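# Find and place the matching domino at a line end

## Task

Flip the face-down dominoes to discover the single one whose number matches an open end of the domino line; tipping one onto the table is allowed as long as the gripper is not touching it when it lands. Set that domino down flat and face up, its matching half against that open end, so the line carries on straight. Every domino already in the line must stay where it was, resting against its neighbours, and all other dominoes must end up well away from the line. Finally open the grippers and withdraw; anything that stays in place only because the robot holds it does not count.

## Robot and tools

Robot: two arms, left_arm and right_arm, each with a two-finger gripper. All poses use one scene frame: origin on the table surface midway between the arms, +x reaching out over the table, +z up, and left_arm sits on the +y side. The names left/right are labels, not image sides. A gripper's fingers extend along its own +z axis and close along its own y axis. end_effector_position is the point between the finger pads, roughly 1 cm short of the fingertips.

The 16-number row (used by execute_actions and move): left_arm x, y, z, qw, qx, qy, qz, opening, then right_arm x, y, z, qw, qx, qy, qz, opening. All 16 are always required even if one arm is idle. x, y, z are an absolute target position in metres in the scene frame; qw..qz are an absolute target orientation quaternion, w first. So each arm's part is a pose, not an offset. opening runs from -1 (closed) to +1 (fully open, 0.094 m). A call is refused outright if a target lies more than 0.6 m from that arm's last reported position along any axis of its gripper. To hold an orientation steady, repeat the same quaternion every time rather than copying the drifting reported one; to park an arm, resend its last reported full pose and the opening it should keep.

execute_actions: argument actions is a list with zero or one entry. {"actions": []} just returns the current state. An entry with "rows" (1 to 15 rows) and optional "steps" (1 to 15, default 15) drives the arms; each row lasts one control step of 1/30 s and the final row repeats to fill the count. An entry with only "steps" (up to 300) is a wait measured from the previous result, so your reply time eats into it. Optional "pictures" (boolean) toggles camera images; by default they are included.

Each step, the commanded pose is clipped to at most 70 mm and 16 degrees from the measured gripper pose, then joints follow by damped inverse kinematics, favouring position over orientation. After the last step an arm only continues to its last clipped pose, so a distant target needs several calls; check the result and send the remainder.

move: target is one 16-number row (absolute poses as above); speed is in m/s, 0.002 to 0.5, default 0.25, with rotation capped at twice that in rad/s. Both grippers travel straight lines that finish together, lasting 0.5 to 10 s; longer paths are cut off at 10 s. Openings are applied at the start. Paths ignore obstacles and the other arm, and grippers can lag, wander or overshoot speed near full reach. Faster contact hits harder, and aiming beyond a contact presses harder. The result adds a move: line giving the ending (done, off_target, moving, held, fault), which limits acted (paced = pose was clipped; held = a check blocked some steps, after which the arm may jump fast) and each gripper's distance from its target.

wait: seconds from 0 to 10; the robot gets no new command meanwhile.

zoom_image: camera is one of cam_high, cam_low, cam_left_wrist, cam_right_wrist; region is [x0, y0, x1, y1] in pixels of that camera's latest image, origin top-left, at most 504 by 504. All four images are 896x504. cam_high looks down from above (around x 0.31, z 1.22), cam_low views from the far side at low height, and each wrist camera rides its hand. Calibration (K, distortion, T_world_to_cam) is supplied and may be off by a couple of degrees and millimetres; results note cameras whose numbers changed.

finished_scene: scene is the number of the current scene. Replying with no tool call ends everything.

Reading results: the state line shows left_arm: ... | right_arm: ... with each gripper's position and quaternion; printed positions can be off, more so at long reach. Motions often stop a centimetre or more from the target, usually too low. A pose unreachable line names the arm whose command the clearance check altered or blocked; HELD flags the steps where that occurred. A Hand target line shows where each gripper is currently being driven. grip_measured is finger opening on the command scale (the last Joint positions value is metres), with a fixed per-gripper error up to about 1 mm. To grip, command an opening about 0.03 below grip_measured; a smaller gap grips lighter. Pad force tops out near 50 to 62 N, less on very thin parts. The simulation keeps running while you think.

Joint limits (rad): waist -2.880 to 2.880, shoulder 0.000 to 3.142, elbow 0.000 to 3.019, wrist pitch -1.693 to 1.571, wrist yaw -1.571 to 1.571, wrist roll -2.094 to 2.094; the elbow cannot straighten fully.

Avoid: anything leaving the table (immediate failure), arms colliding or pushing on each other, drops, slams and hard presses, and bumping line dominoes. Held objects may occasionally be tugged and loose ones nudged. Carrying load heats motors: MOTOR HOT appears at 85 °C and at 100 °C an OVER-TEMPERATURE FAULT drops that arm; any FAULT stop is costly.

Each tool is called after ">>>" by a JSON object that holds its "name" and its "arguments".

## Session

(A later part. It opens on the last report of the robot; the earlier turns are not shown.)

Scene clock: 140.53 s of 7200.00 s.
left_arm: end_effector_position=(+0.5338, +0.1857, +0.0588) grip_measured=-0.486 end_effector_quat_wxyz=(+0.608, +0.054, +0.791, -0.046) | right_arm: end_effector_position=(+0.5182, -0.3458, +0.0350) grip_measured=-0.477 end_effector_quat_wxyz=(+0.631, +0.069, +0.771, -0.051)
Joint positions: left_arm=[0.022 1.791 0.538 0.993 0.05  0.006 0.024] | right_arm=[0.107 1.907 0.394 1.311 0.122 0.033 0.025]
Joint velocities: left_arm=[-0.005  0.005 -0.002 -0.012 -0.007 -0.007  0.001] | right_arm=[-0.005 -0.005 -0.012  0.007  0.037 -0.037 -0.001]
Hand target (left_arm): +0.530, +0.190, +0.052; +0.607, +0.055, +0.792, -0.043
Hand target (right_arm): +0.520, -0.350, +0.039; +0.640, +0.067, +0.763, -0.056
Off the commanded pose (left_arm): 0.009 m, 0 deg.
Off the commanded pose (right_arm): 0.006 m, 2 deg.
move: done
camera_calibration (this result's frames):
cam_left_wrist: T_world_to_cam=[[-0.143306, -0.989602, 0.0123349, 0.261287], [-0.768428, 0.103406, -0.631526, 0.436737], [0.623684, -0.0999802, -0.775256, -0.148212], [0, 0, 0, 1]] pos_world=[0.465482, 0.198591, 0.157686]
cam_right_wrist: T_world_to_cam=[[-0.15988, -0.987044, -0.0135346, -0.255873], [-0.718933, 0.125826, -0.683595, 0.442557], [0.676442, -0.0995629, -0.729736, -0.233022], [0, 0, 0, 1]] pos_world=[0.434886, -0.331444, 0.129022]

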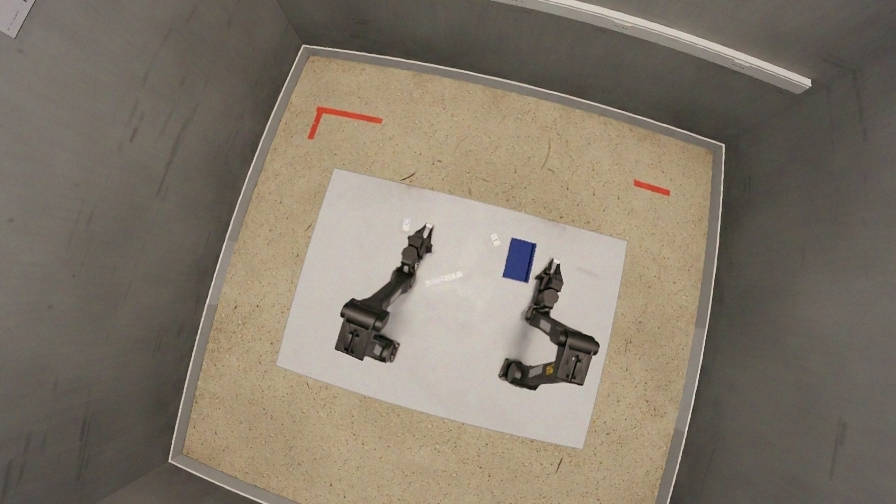

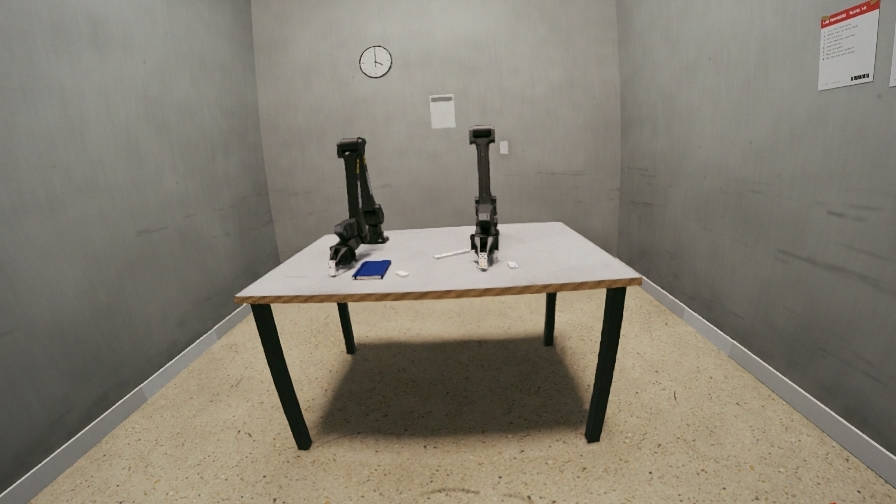

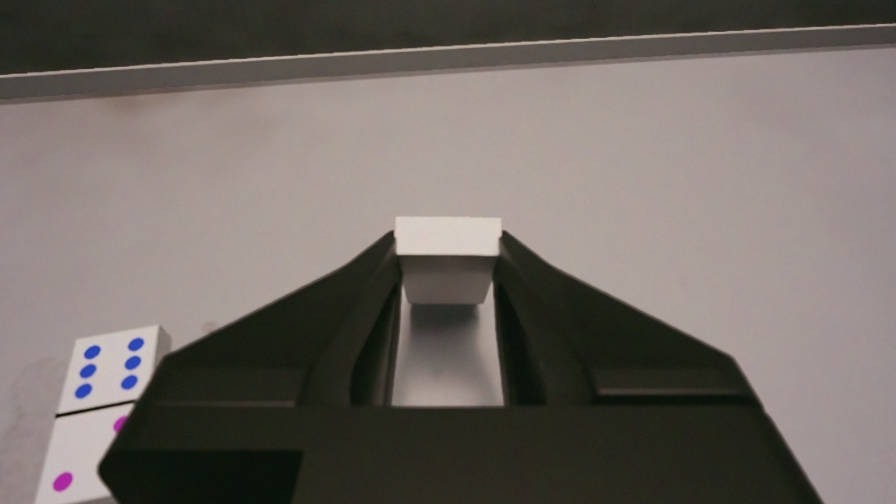

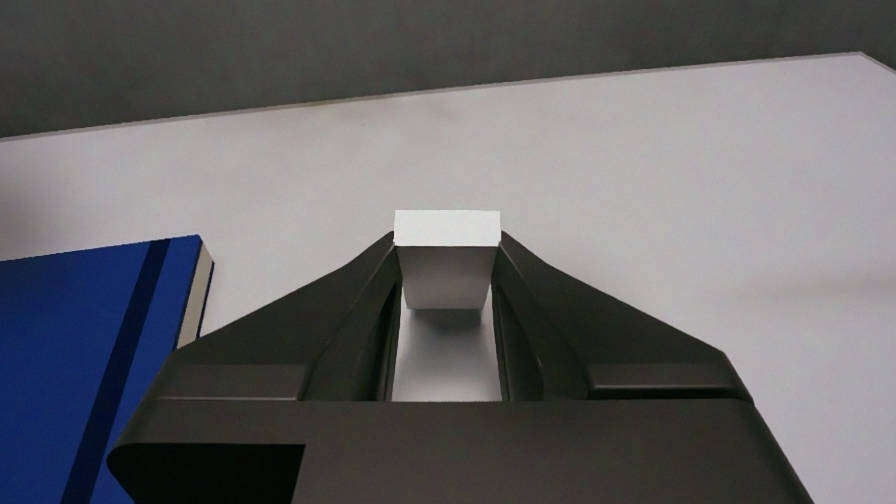

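>>> {"name": "move", "arguments": {"target": [0.53,0.19,0.049,0.6073,0.0554,0.7915,-0.0425,-0.54,0.52,-0.35,0.039,0.6404,0.0668,0.7631,-0.056,0.2], "speed": 0.01}}

>>> {"name": "move", "arguments": {"target": [0.53,0.19,0.049,0.6073,0.0554,0.7915,-0.0425,0.2,0.52,-0.35,0.039,0.6404,0.0668,0.7631,-0.056,0.2], "speed": 0.01}}

>>> {"name": "move", "arguments": {"target": [0.50,0.195,0.15,0.38,0.06,0.922,-0.027,0.2,0.42,-0.34,0.16,0.5,0.05,0.864,-0.03,0.2], "speed": 0.15}}

Scene clock: 145.47 s of 7200.00 s.
left_arm: end_effector_position=(+0.5336, +0.1858, +0.0554) grip_measured=-0.486 end_effector_quat_wxyz=(+0.607, +0.054, +0.791, -0.046) | right_arm: end_effector_position=(+0.5183, -0.3458, +0.0352) grip_measured=+0.198 end_effector_quat_wxyz=(+0.631, +0.069, +0.771, -0.051)
Joint positions: left_arm=[0.022 1.803 0.538 1.004 0.05  0.006 0.024] | right_arm=[0.107 1.907 0.394 1.312 0.122 0.033 0.056]
Joint velocities: left_arm=[-0.005 -0.005  0.007 -0.002  0.007  0.037 -0.   ] | right_arm=[-0.024 -0.005 -0.002  0.002 -0.007 -0.037  0.   ]
Hand target (left_arm): +0.530, +0.190, +0.049; +0.607, +0.055, +0.792, -0.042
Hand target (right_arm): +0.520, -0.350, +0.039; +0.640, +0.067, +0.763, -0.056
Off the commanded pose (left_arm): 0.008 m, 0 deg.
Off the commanded pose (right_arm): 0.006 m, 2 deg.
After step 90, 0.40 s passed at rest.
move: done
camera_calibration (this result's frames):
cam_left_wrist: T_world_to_cam=[[-0.143292, -0.989603, 0.0123935, 0.261309], [-0.769147, 0.103473, -0.630639, 0.434738], [0.6228, -0.0998981, -0.775977, -0.150267], [0, 0, 0, 1]] pos_world=[0.465407, 0.198598, 0.154321]
cam_right_wrist: T_world_to_cam=[[-0.15987, -0.987044, -0.013623, -0.255869], [-0.718412, 0.125802, -0.684147, 0.44245], [0.676998, -0.0995876, -0.729216, -0.233229], [0, 0, 0, 1]] pos_world=[0.434851, -0.331442, 0.129141]

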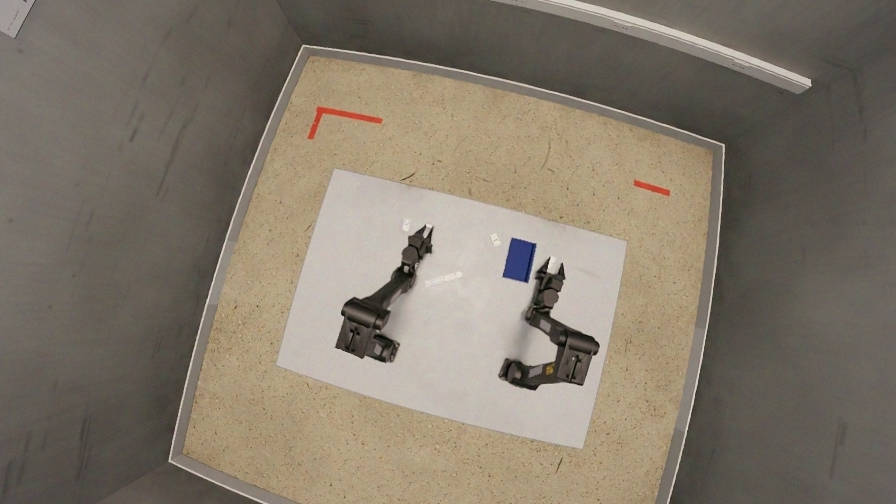

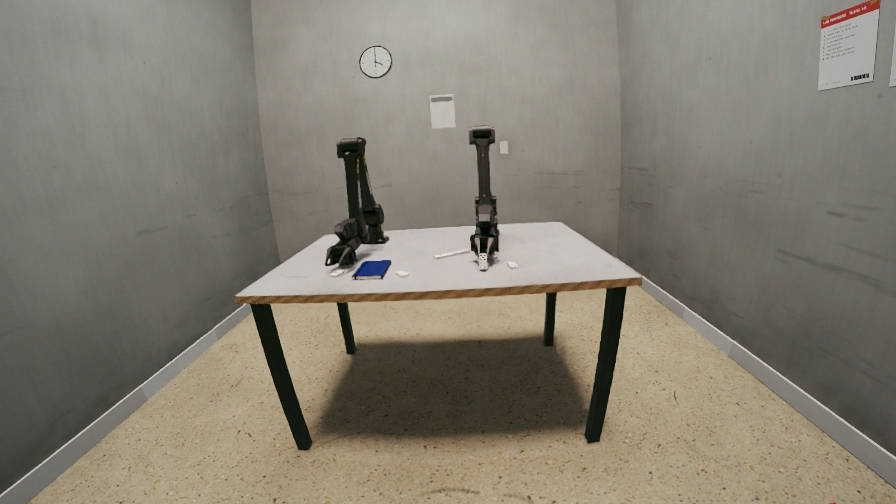

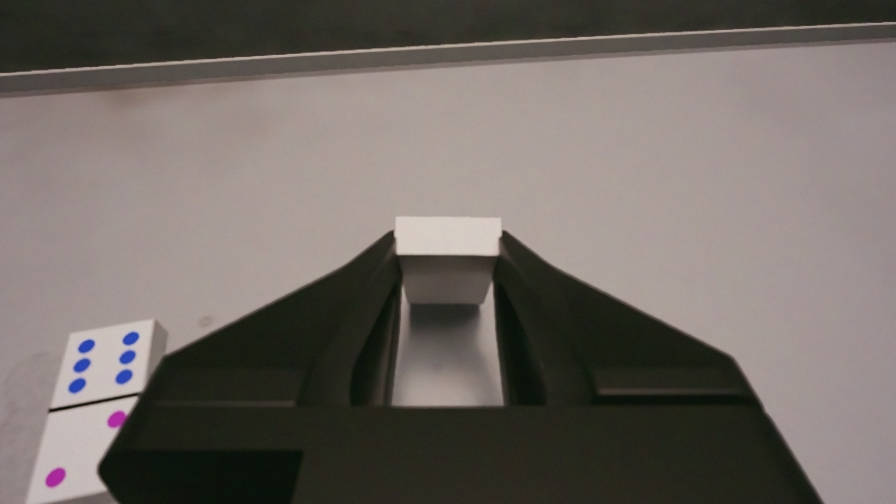

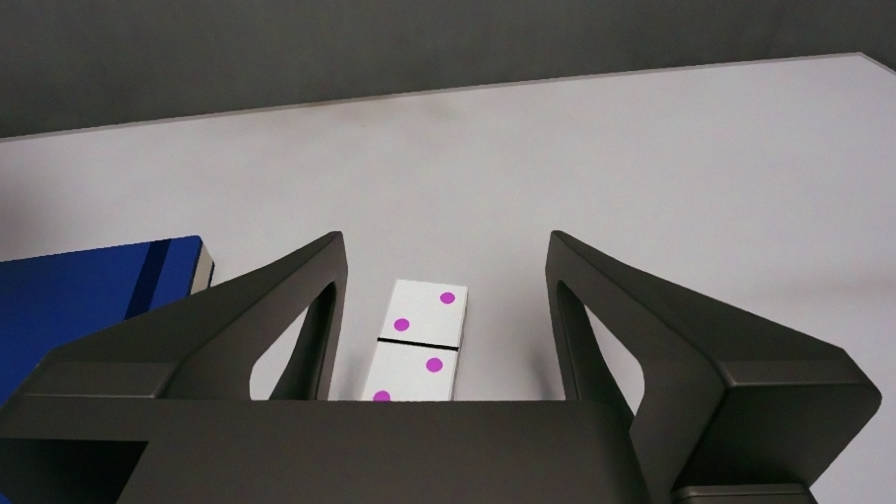

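Scene clock: 147.00 s of 7200.00 s.
left_arm: end_effector_position=(+0.5336, +0.1858, +0.0554) grip_measured=+0.198 end_effector_quat_wxyz=(+0.607, +0.054, +0.791, -0.046) | right_arm: end_effector_position=(+0.5183, -0.3458, +0.0352) grip_measured=+0.198 end_effector_quat_wxyz=(+0.631, +0.069, +0.771, -0.051)
Joint positions: left_arm=[0.022 1.803 0.538 1.004 0.05  0.006 0.056] | right_arm=[0.107 1.907 0.394 1.312 0.122 0.033 0.056]
Joint velocities: left_arm=[-0.015 -0.005 -0.007  0.017 -0.022 -0.022  0.   ] | right_arm=[-0.015  0.005  0.002  0.012 -0.007 -0.007 -0.001]
Hand target (left_arm): +0.530, +0.190, +0.049; +0.607, +0.055, +0.792, -0.042
Hand target (right_arm): +0.520, -0.350, +0.039; +0.640, +0.067, +0.763, -0.056
Off the commanded pose (left_arm): 0.008 m, 0 deg.
Off the commanded pose (right_arm): 0.006 m, 2 deg.
move: done
camera_calibration (this result's frames):
cam_left_wrist: T_world_to_cam=[[-0.14339, -0.989593, 0.012025, 0.26138], [-0.769104, 0.103779, -0.630642, 0.434658], [0.622831, -0.0996765, -0.77598, -0.150324], [0, 0, 0, 1]] pos_world=[0.465403, 0.198568, 0.154322]
cam_right_wrist: T_world_to_cam=[[-0.15987, -0.987044, -0.013623, -0.255869], [-0.718412, 0.125802, -0.684147, 0.44245], [0.676998, -0.0995876, -0.729216, -0.233229], [0, 0, 0, 1]] pos_world=[0.434851, -0.331442, 0.129141]

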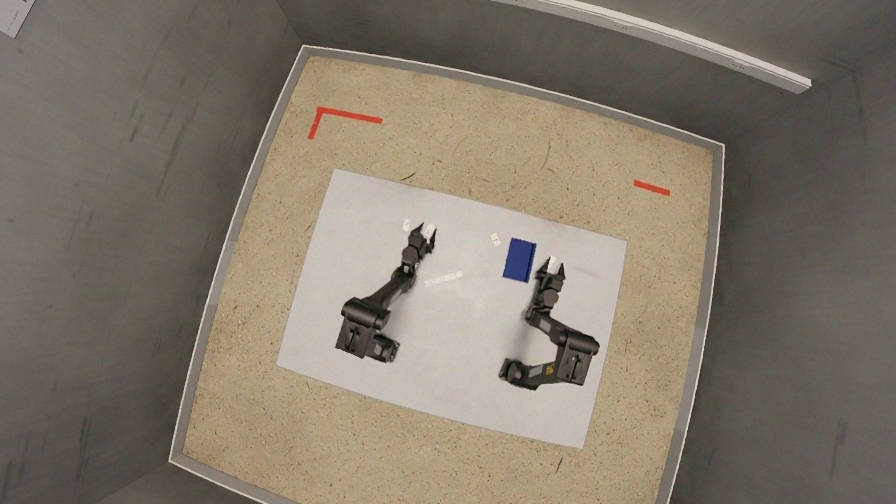

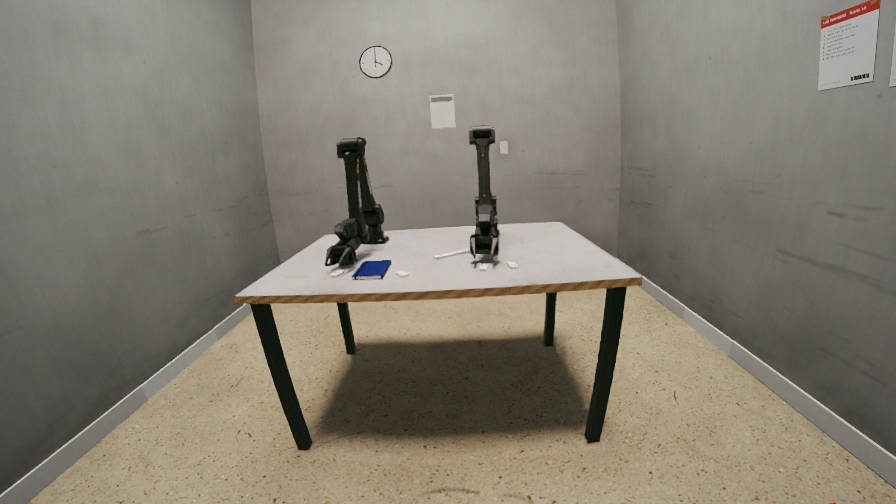

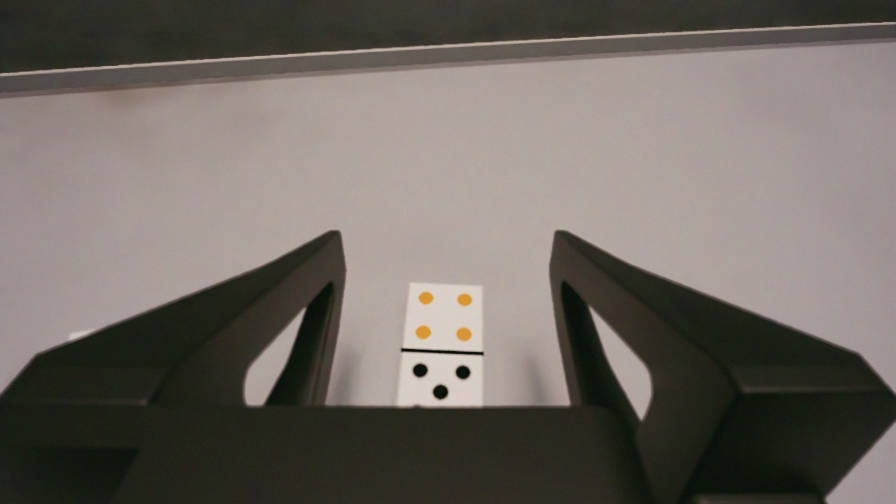

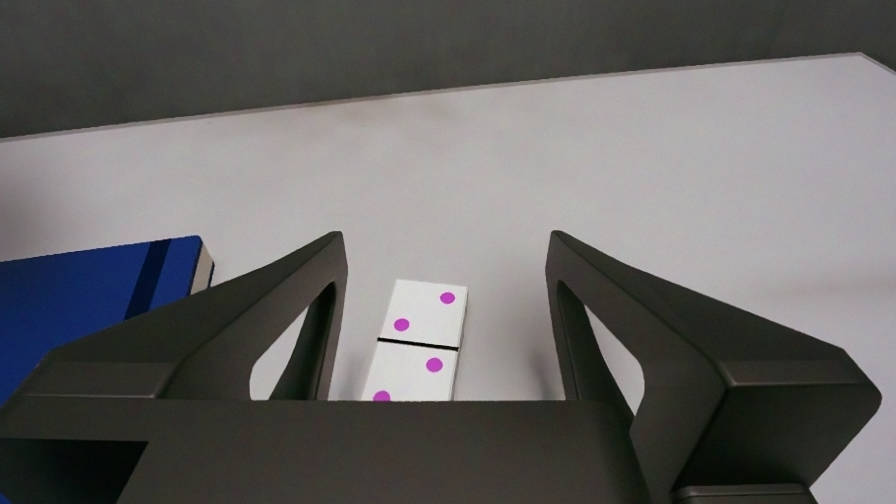

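Scene clock: 149.13 s of 7200.00 s.
left_arm: end_effector_position=(+0.4787, +0.1919, +0.1174) grip_measured=+0.198 end_effector_quat_wxyz=(+0.354, +0.065, +0.932, -0.031) | right_arm: end_effector_position=(+0.4048, -0.3365, +0.1293) grip_measured=+0.198 end_effector_quat_wxyz=(+0.482, +0.051, +0.874, -0.025)
Joint positions: left_arm=[ 0.022  1.315  0.724 -0.253  0.044  0.031  0.056] | right_arm=[ 0.074  0.863  0.307 -0.008  0.029  0.024  0.056]
Joint velocities: left_arm=[-0.015 -0.005 -0.007 -0.017 -0.037 -0.007  0.   ] | right_arm=[-0.005 -0.005  0.012 -0.007 -0.007  0.037  0.001]
Hand target (left_arm): +0.498, +0.195, +0.149; +0.380, +0.065, +0.922, -0.027
Hand target (right_arm): +0.420, -0.341, +0.158; +0.501, +0.049, +0.864, -0.030
Off the commanded pose (left_arm): 0.039 m, 3 deg.
Off the commanded pose (right_arm): 0.034 m, 2 deg.
move: off_target (left_arm, right_arm)
camera_calibration (this result's frames):
cam_left_wrist: T_world_to_cam=[[-0.142503, -0.98964, 0.0174785, 0.257791], [-0.985042, 0.140068, -0.100369, 0.465056], [0.096881, -0.0315199, -0.994797, 0.197044], [0, 0, 0, 1]] pos_world=[0.475745, 0.196191, 0.23819]
cam_right_wrist: T_world_to_cam=[[-0.10657, -0.994211, -0.0136518, -0.287549], [-0.919589, 0.103774, -0.378929, 0.458754], [0.378152, -0.0278284, -0.925325, 0.0835982], [0, 0, 0, 1]] pos_world=[0.359608, -0.331166, 0.247265]

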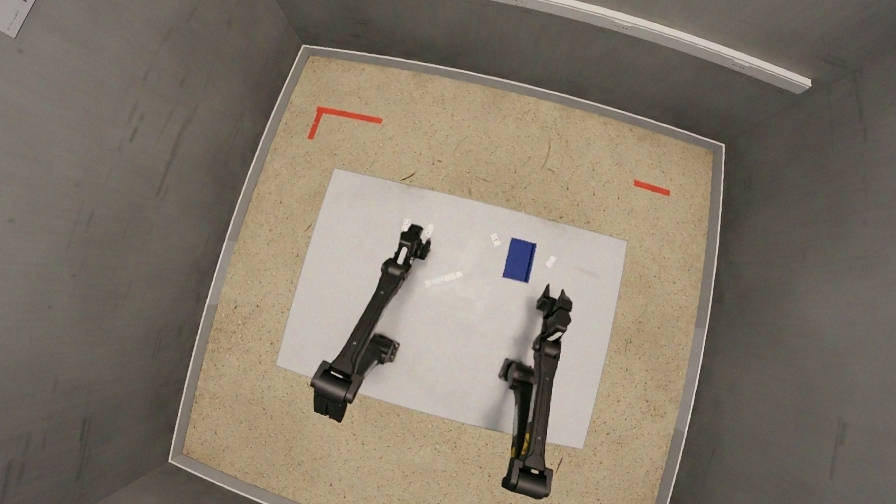

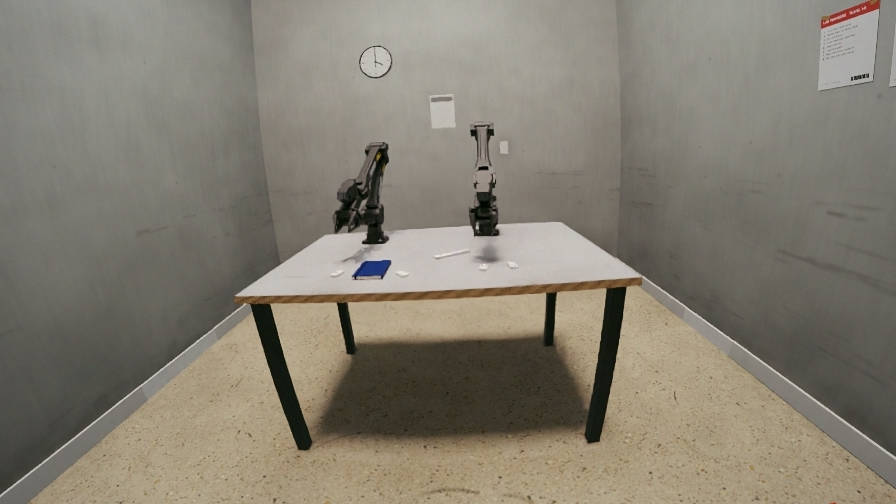

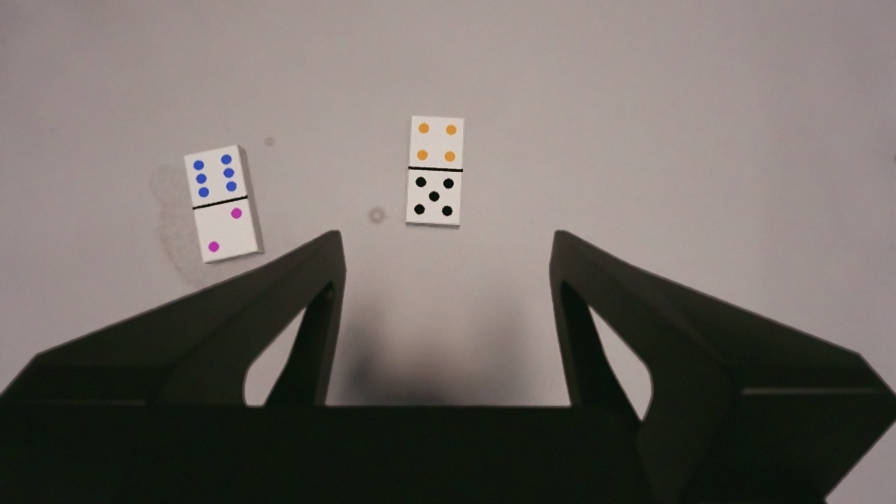

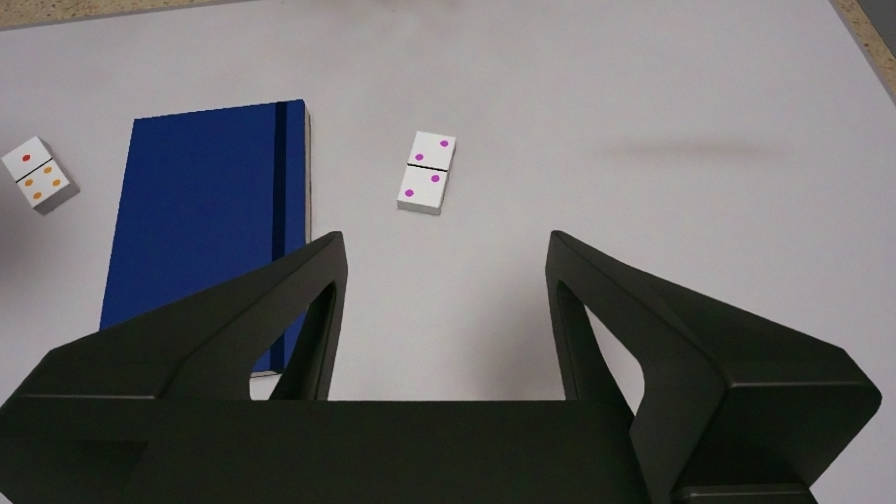

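>>> {"name": "move", "arguments": {"target": [0.555,0.187,0.07,0,0.0958,0.9954,0,0.0,0.25,-0.32,0.28,0.259,0,0.966,0,1], "speed": 0.2}}

Scene clock: 158.90 s of 7200.00 s.
left_arm: end_effector_position=(+0.5362, +0.1928, +0.0598) grip_measured=+0.002 end_effector_quat_wxyz=(-0.014, +0.093, +0.996, -0.004) | right_arm: end_effector_position=(+0.2513, -0.3198, +0.2577) grip_measured=+1.000 end_effector_quat_wxyz=(+0.239, +0.001, +0.971, +0.005)
Joint positions: left_arm=[ 0.022  1.856  1.398 -1.14   0.008  0.094  0.047] | right_arm=[ 0.011  0.507  0.777 -1.363 -0.074 -0.119  0.094]
Joint velocities: left_arm=[-0.005 -0.015 -0.012 -0.017  0.081 -0.11   0.001] | right_arm=[-0.005  0.005 -0.017 -0.002  0.051 -0.007  0.   ]
Hand target (left_arm): +0.555, +0.187, +0.072; +0.000, +0.102, +0.995, -0.002
Hand target (right_arm): +0.253, -0.321, +0.282; +0.259, -0.002, +0.966, +0.001
Off the commanded pose (left_arm): 0.022 m, 2 deg.
Off the commanded pose (right_arm): 0.022 m, 2 deg.
After step 90, 4.47 s passed at rest.
move: off_target (left_arm, right_arm)
camera_calibration (this result's frames):
cam_left_wrist: T_world_to_cam=[[-0.180263, -0.983535, 0.0127984, 0.287242], [-0.779129, 0.150718, 0.608476, 0.360857], [-0.600386, 0.0997143, -0.793469, 0.470672], [0, 0, 0, 1]] pos_world=[0.615518, 0.181193, 0.150215]
cam_right_wrist: T_world_to_cam=[[0.0021477, -0.999756, -0.0219735, -0.31251], [-0.990924, -0.00508103, 0.134325, 0.215305], [-0.134404, 0.0214856, -0.990694, 0.422402], [0, 0, 0, 1]] pos_world=[0.270794, -0.320415, 0.382684]

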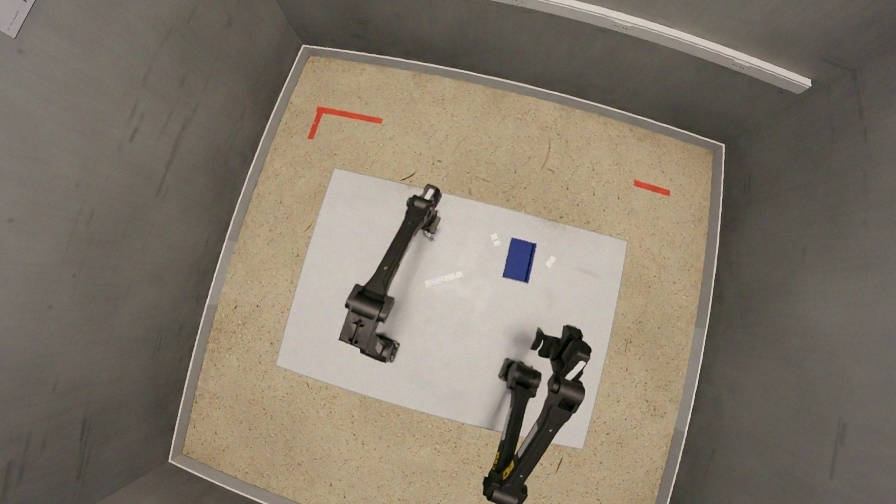

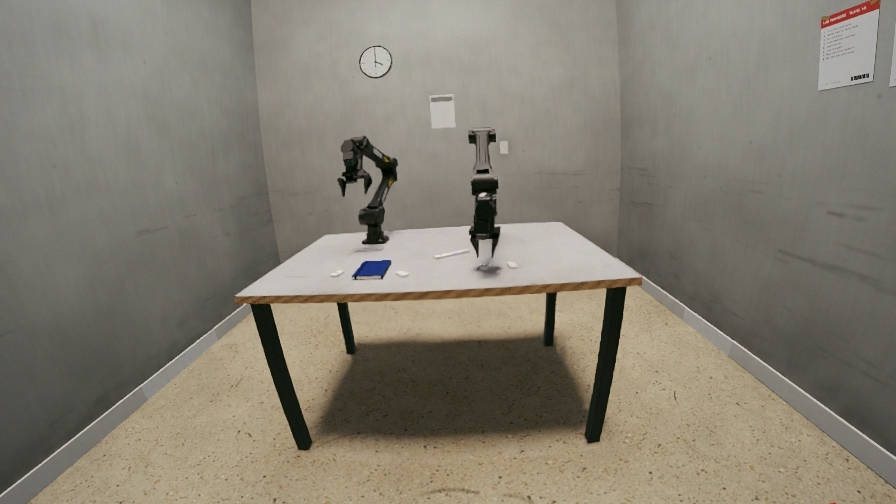

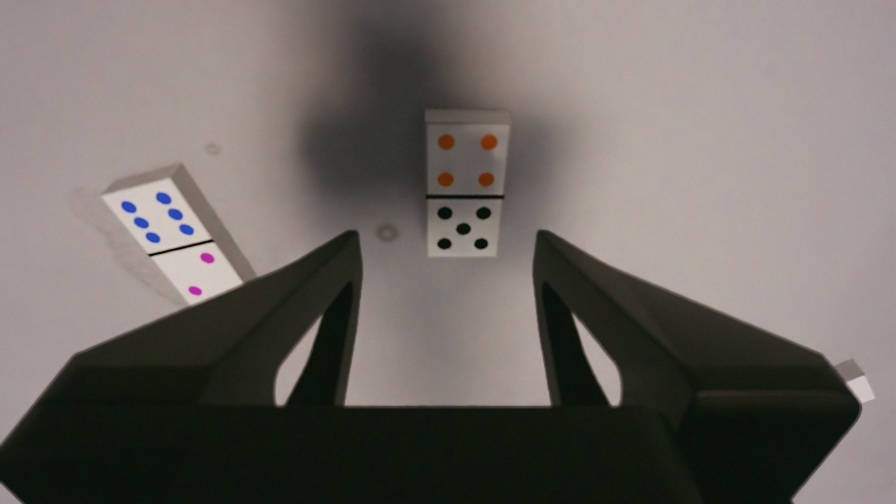

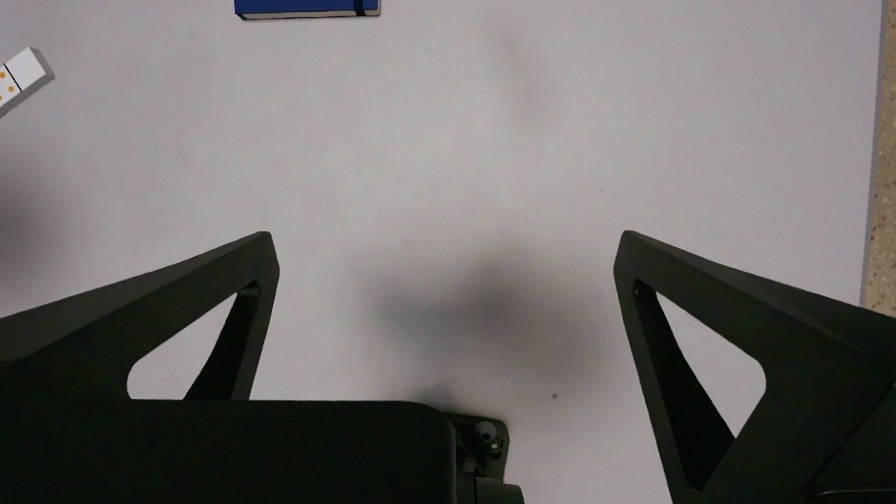

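>>> {"name": "move", "arguments": {"target": [0.548,0.181,0.017,0,0.0958,0.9954,0,0.0,0.25,-0.32,0.28,0.259,0,0.966,0,1], "speed": 0.04}}

Scene clock: 162.27 s of 7200.00 s.
left_arm: end_effector_position=(+0.5502, +0.1845, +0.0308) grip_measured=+0.002 end_effector_quat_wxyz=(+0.006, +0.096, +0.995, -0.002) | right_arm: end_effector_position=(+0.2505, -0.3202, +0.2587) grip_measured=+1.000 end_effector_quat_wxyz=(+0.242, +0.001, +0.970, +0.003)
Joint positions: left_arm=[ 0.008  1.903  1.383 -1.038  0.004  0.086  0.047] | right_arm=[ 0.011  0.502  0.777 -1.363 -0.072 -0.121  0.094]
Joint velocities: left_arm=[-0.005  0.005  0.027 -0.002 -0.051 -0.095 -0.   ] | right_arm=[ 0.005 -0.015  0.012  0.017  0.051  0.037  0.   ]
Hand target (left_arm): +0.548, +0.181, +0.018; +0.000, +0.096, +0.995, +0.000
Hand target (right_arm): +0.250, -0.320, +0.279; +0.259, +0.000, +0.966, -0.000
Off the commanded pose (left_arm): 0.014 m, 1 deg.
Off the commanded pose (right_arm): 0.021 m, 2 deg.
move: off_target (left_arm, right_arm)
camera_calibration (this result's frames):
cam_left_wrist: T_world_to_cam=[[-0.187039, -0.982337, 0.00547404, 0.285654], [-0.802391, 0.155987, 0.576052, 0.40347], [-0.566732, 0.103352, -0.817394, 0.438477], [0, 0, 0, 1]] pos_world=[0.625668, 0.172355, 0.124426]
cam_right_wrist: T_world_to_cam=[[0.00269899, -0.999835, -0.017981, -0.314044], [-0.991578, -0.00500412, 0.129416, 0.215917], [-0.129485, 0.0174802, -0.991427, 0.420924], [0, 0, 0, 1]] pos_world=[0.269449, -0.320269, 0.383725]

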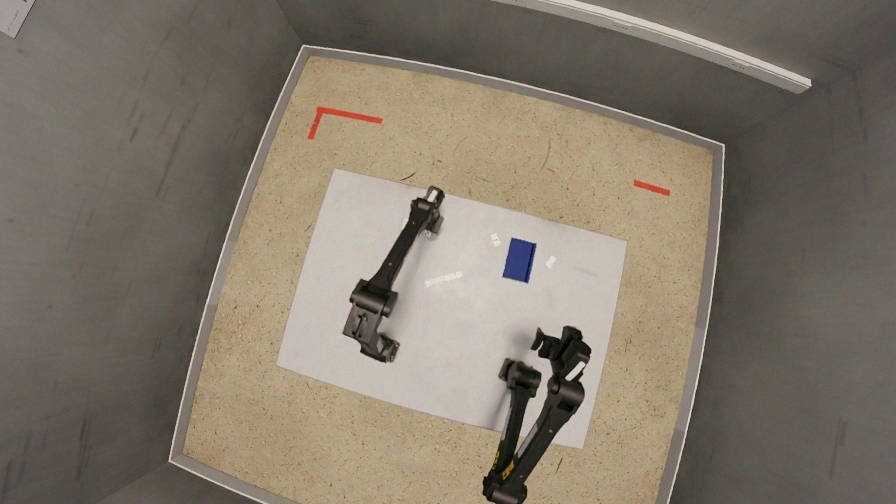

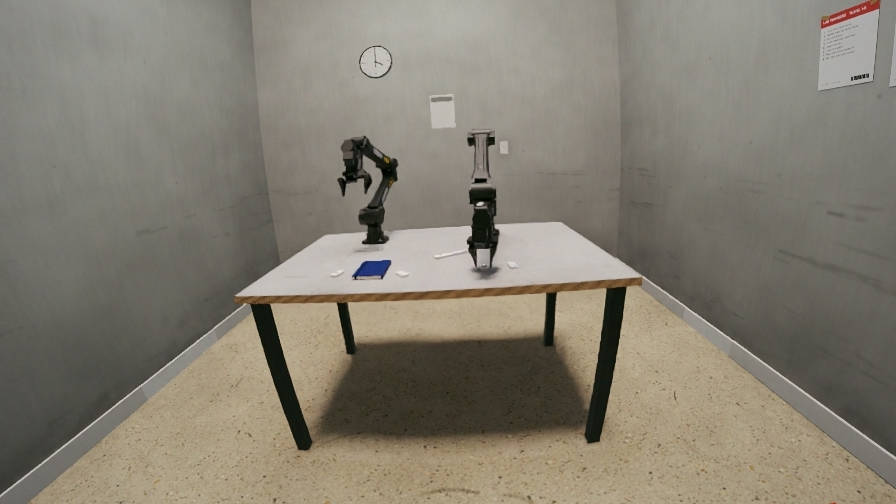

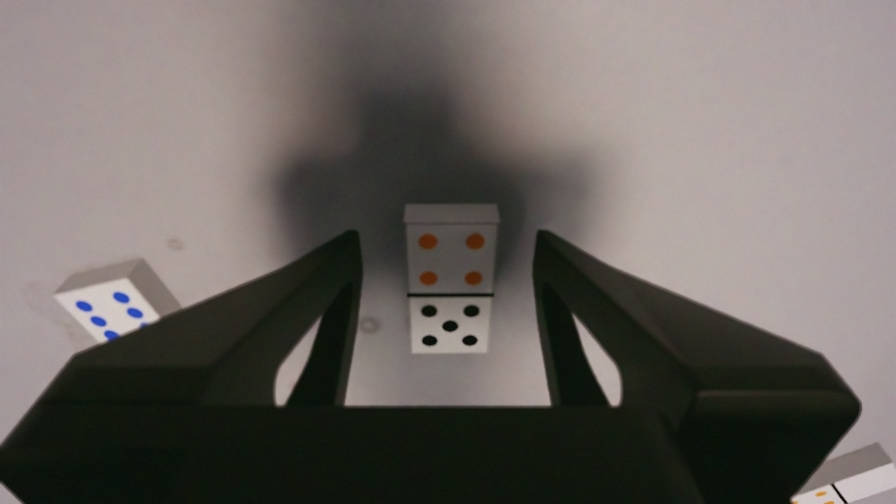

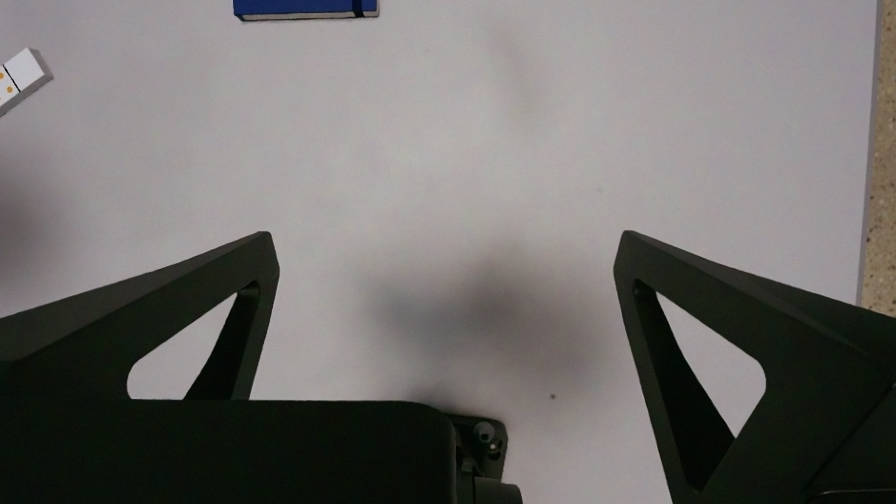

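>>> {"name": "move", "arguments": {"target": [0.538,0.183,0.008,0,0.0958,0.9954,0,0.0,0.25,-0.32,0.28,0.259,0,0.966,0,1], "speed": 0.02}}

Scene clock: 165.57 s of 7200.00 s.
left_arm: end_effector_position=(+0.5410, +0.1855, +0.0182) grip_measured=+0.002 end_effector_quat_wxyz=(+0.003, +0.096, +0.995, -0.002) | right_arm: end_effector_position=(+0.2505, -0.3202, +0.2587) grip_measured=+1.000 end_effector_quat_wxyz=(+0.242, +0.001, +0.970, +0.003)
Joint positions: left_arm=[ 0.008  1.903  1.344 -1.006  0.003  0.086  0.047] | right_arm=[ 0.011  0.502  0.777 -1.363 -0.072 -0.121  0.094]
Joint velocities: left_arm=[-0.015 -0.015 -0.012 -0.022 -0.037 -0.022 -0.001] | right_arm=[-0.005  0.005 -0.007  0.007 -0.037 -0.007  0.   ]
Hand target (left_arm): +0.538, +0.183, +0.008; +0.000, +0.096, +0.995, +0.000
Hand target (right_arm): +0.250, -0.320, +0.279; +0.259, +0.000, +0.966, -0.000
Off the commanded pose (left_arm): 0.011 m, 0 deg.
Off the commanded pose (right_arm): 0.021 m, 2 deg.
move: off_target (left_arm, right_arm)
camera_calibration (this result's frames):
cam_left_wrist: T_world_to_cam=[[-0.186623, -0.982415, 0.00565483, 0.284823], [-0.798521, 0.155038, 0.581659, 0.401201], [-0.572307, 0.104036, -0.813413, 0.425646], [0, 0, 0, 1]] pos_world=[0.617123, 0.17333, 0.111253]
cam_right_wrist: T_world_to_cam=[[0.00269899, -0.999835, -0.017981, -0.314044], [-0.991578, -0.00500412, 0.129416, 0.215917], [-0.129485, 0.0174802, -0.991427, 0.420924], [0, 0, 0, 1]] pos_world=[0.269449, -0.320269, 0.383725]

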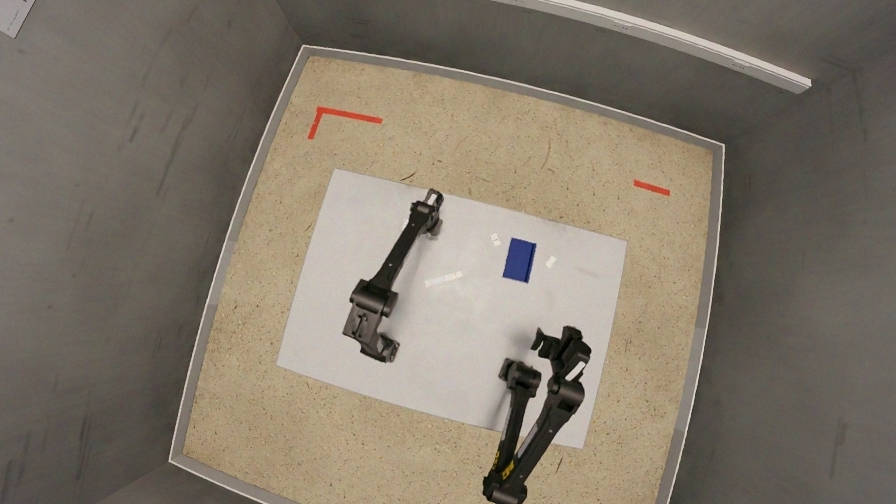

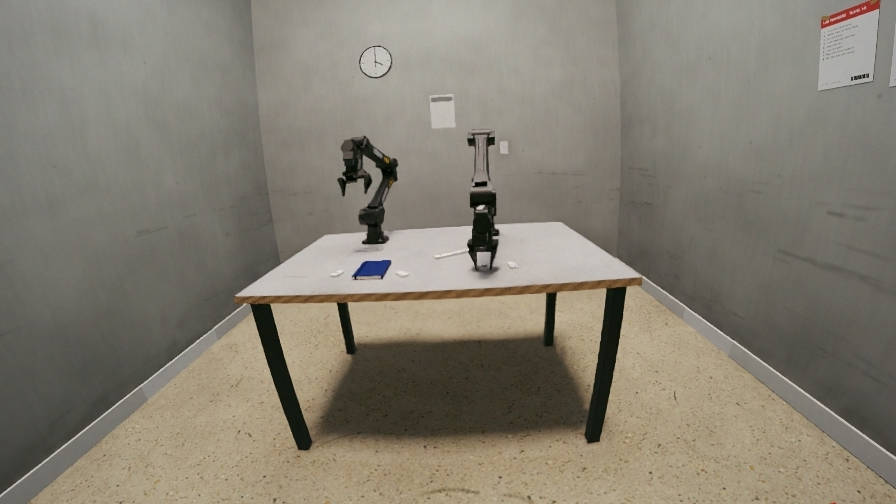

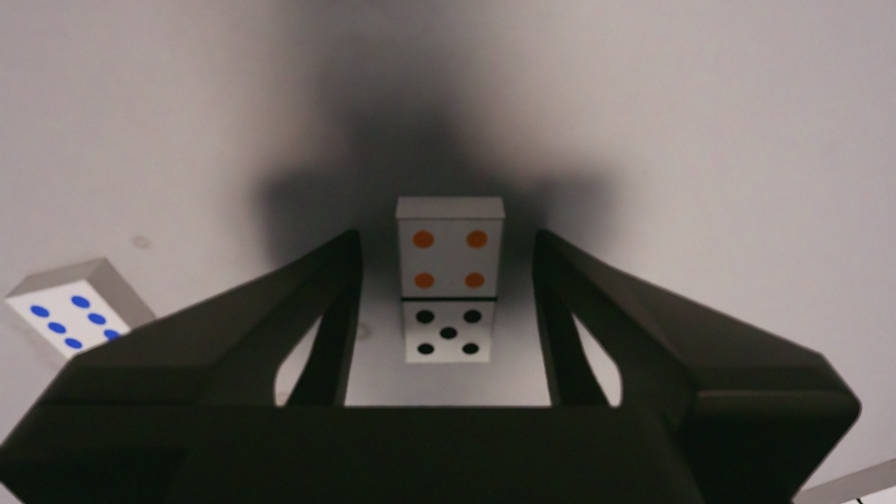

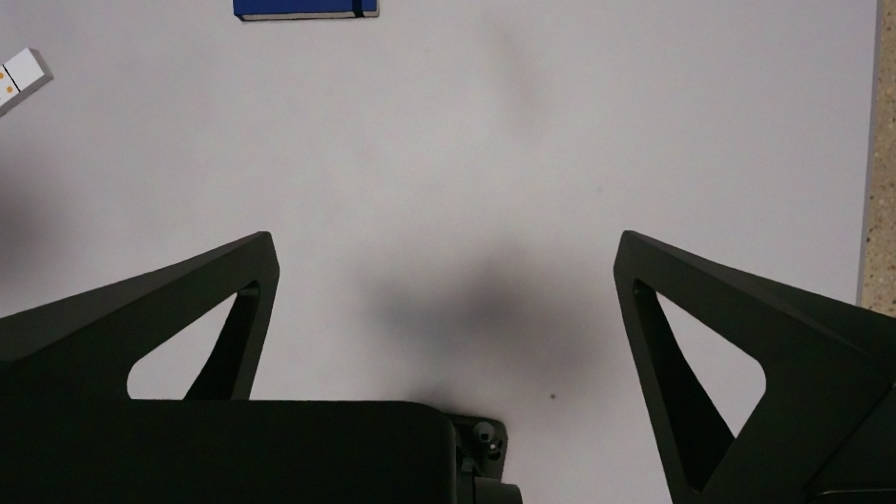

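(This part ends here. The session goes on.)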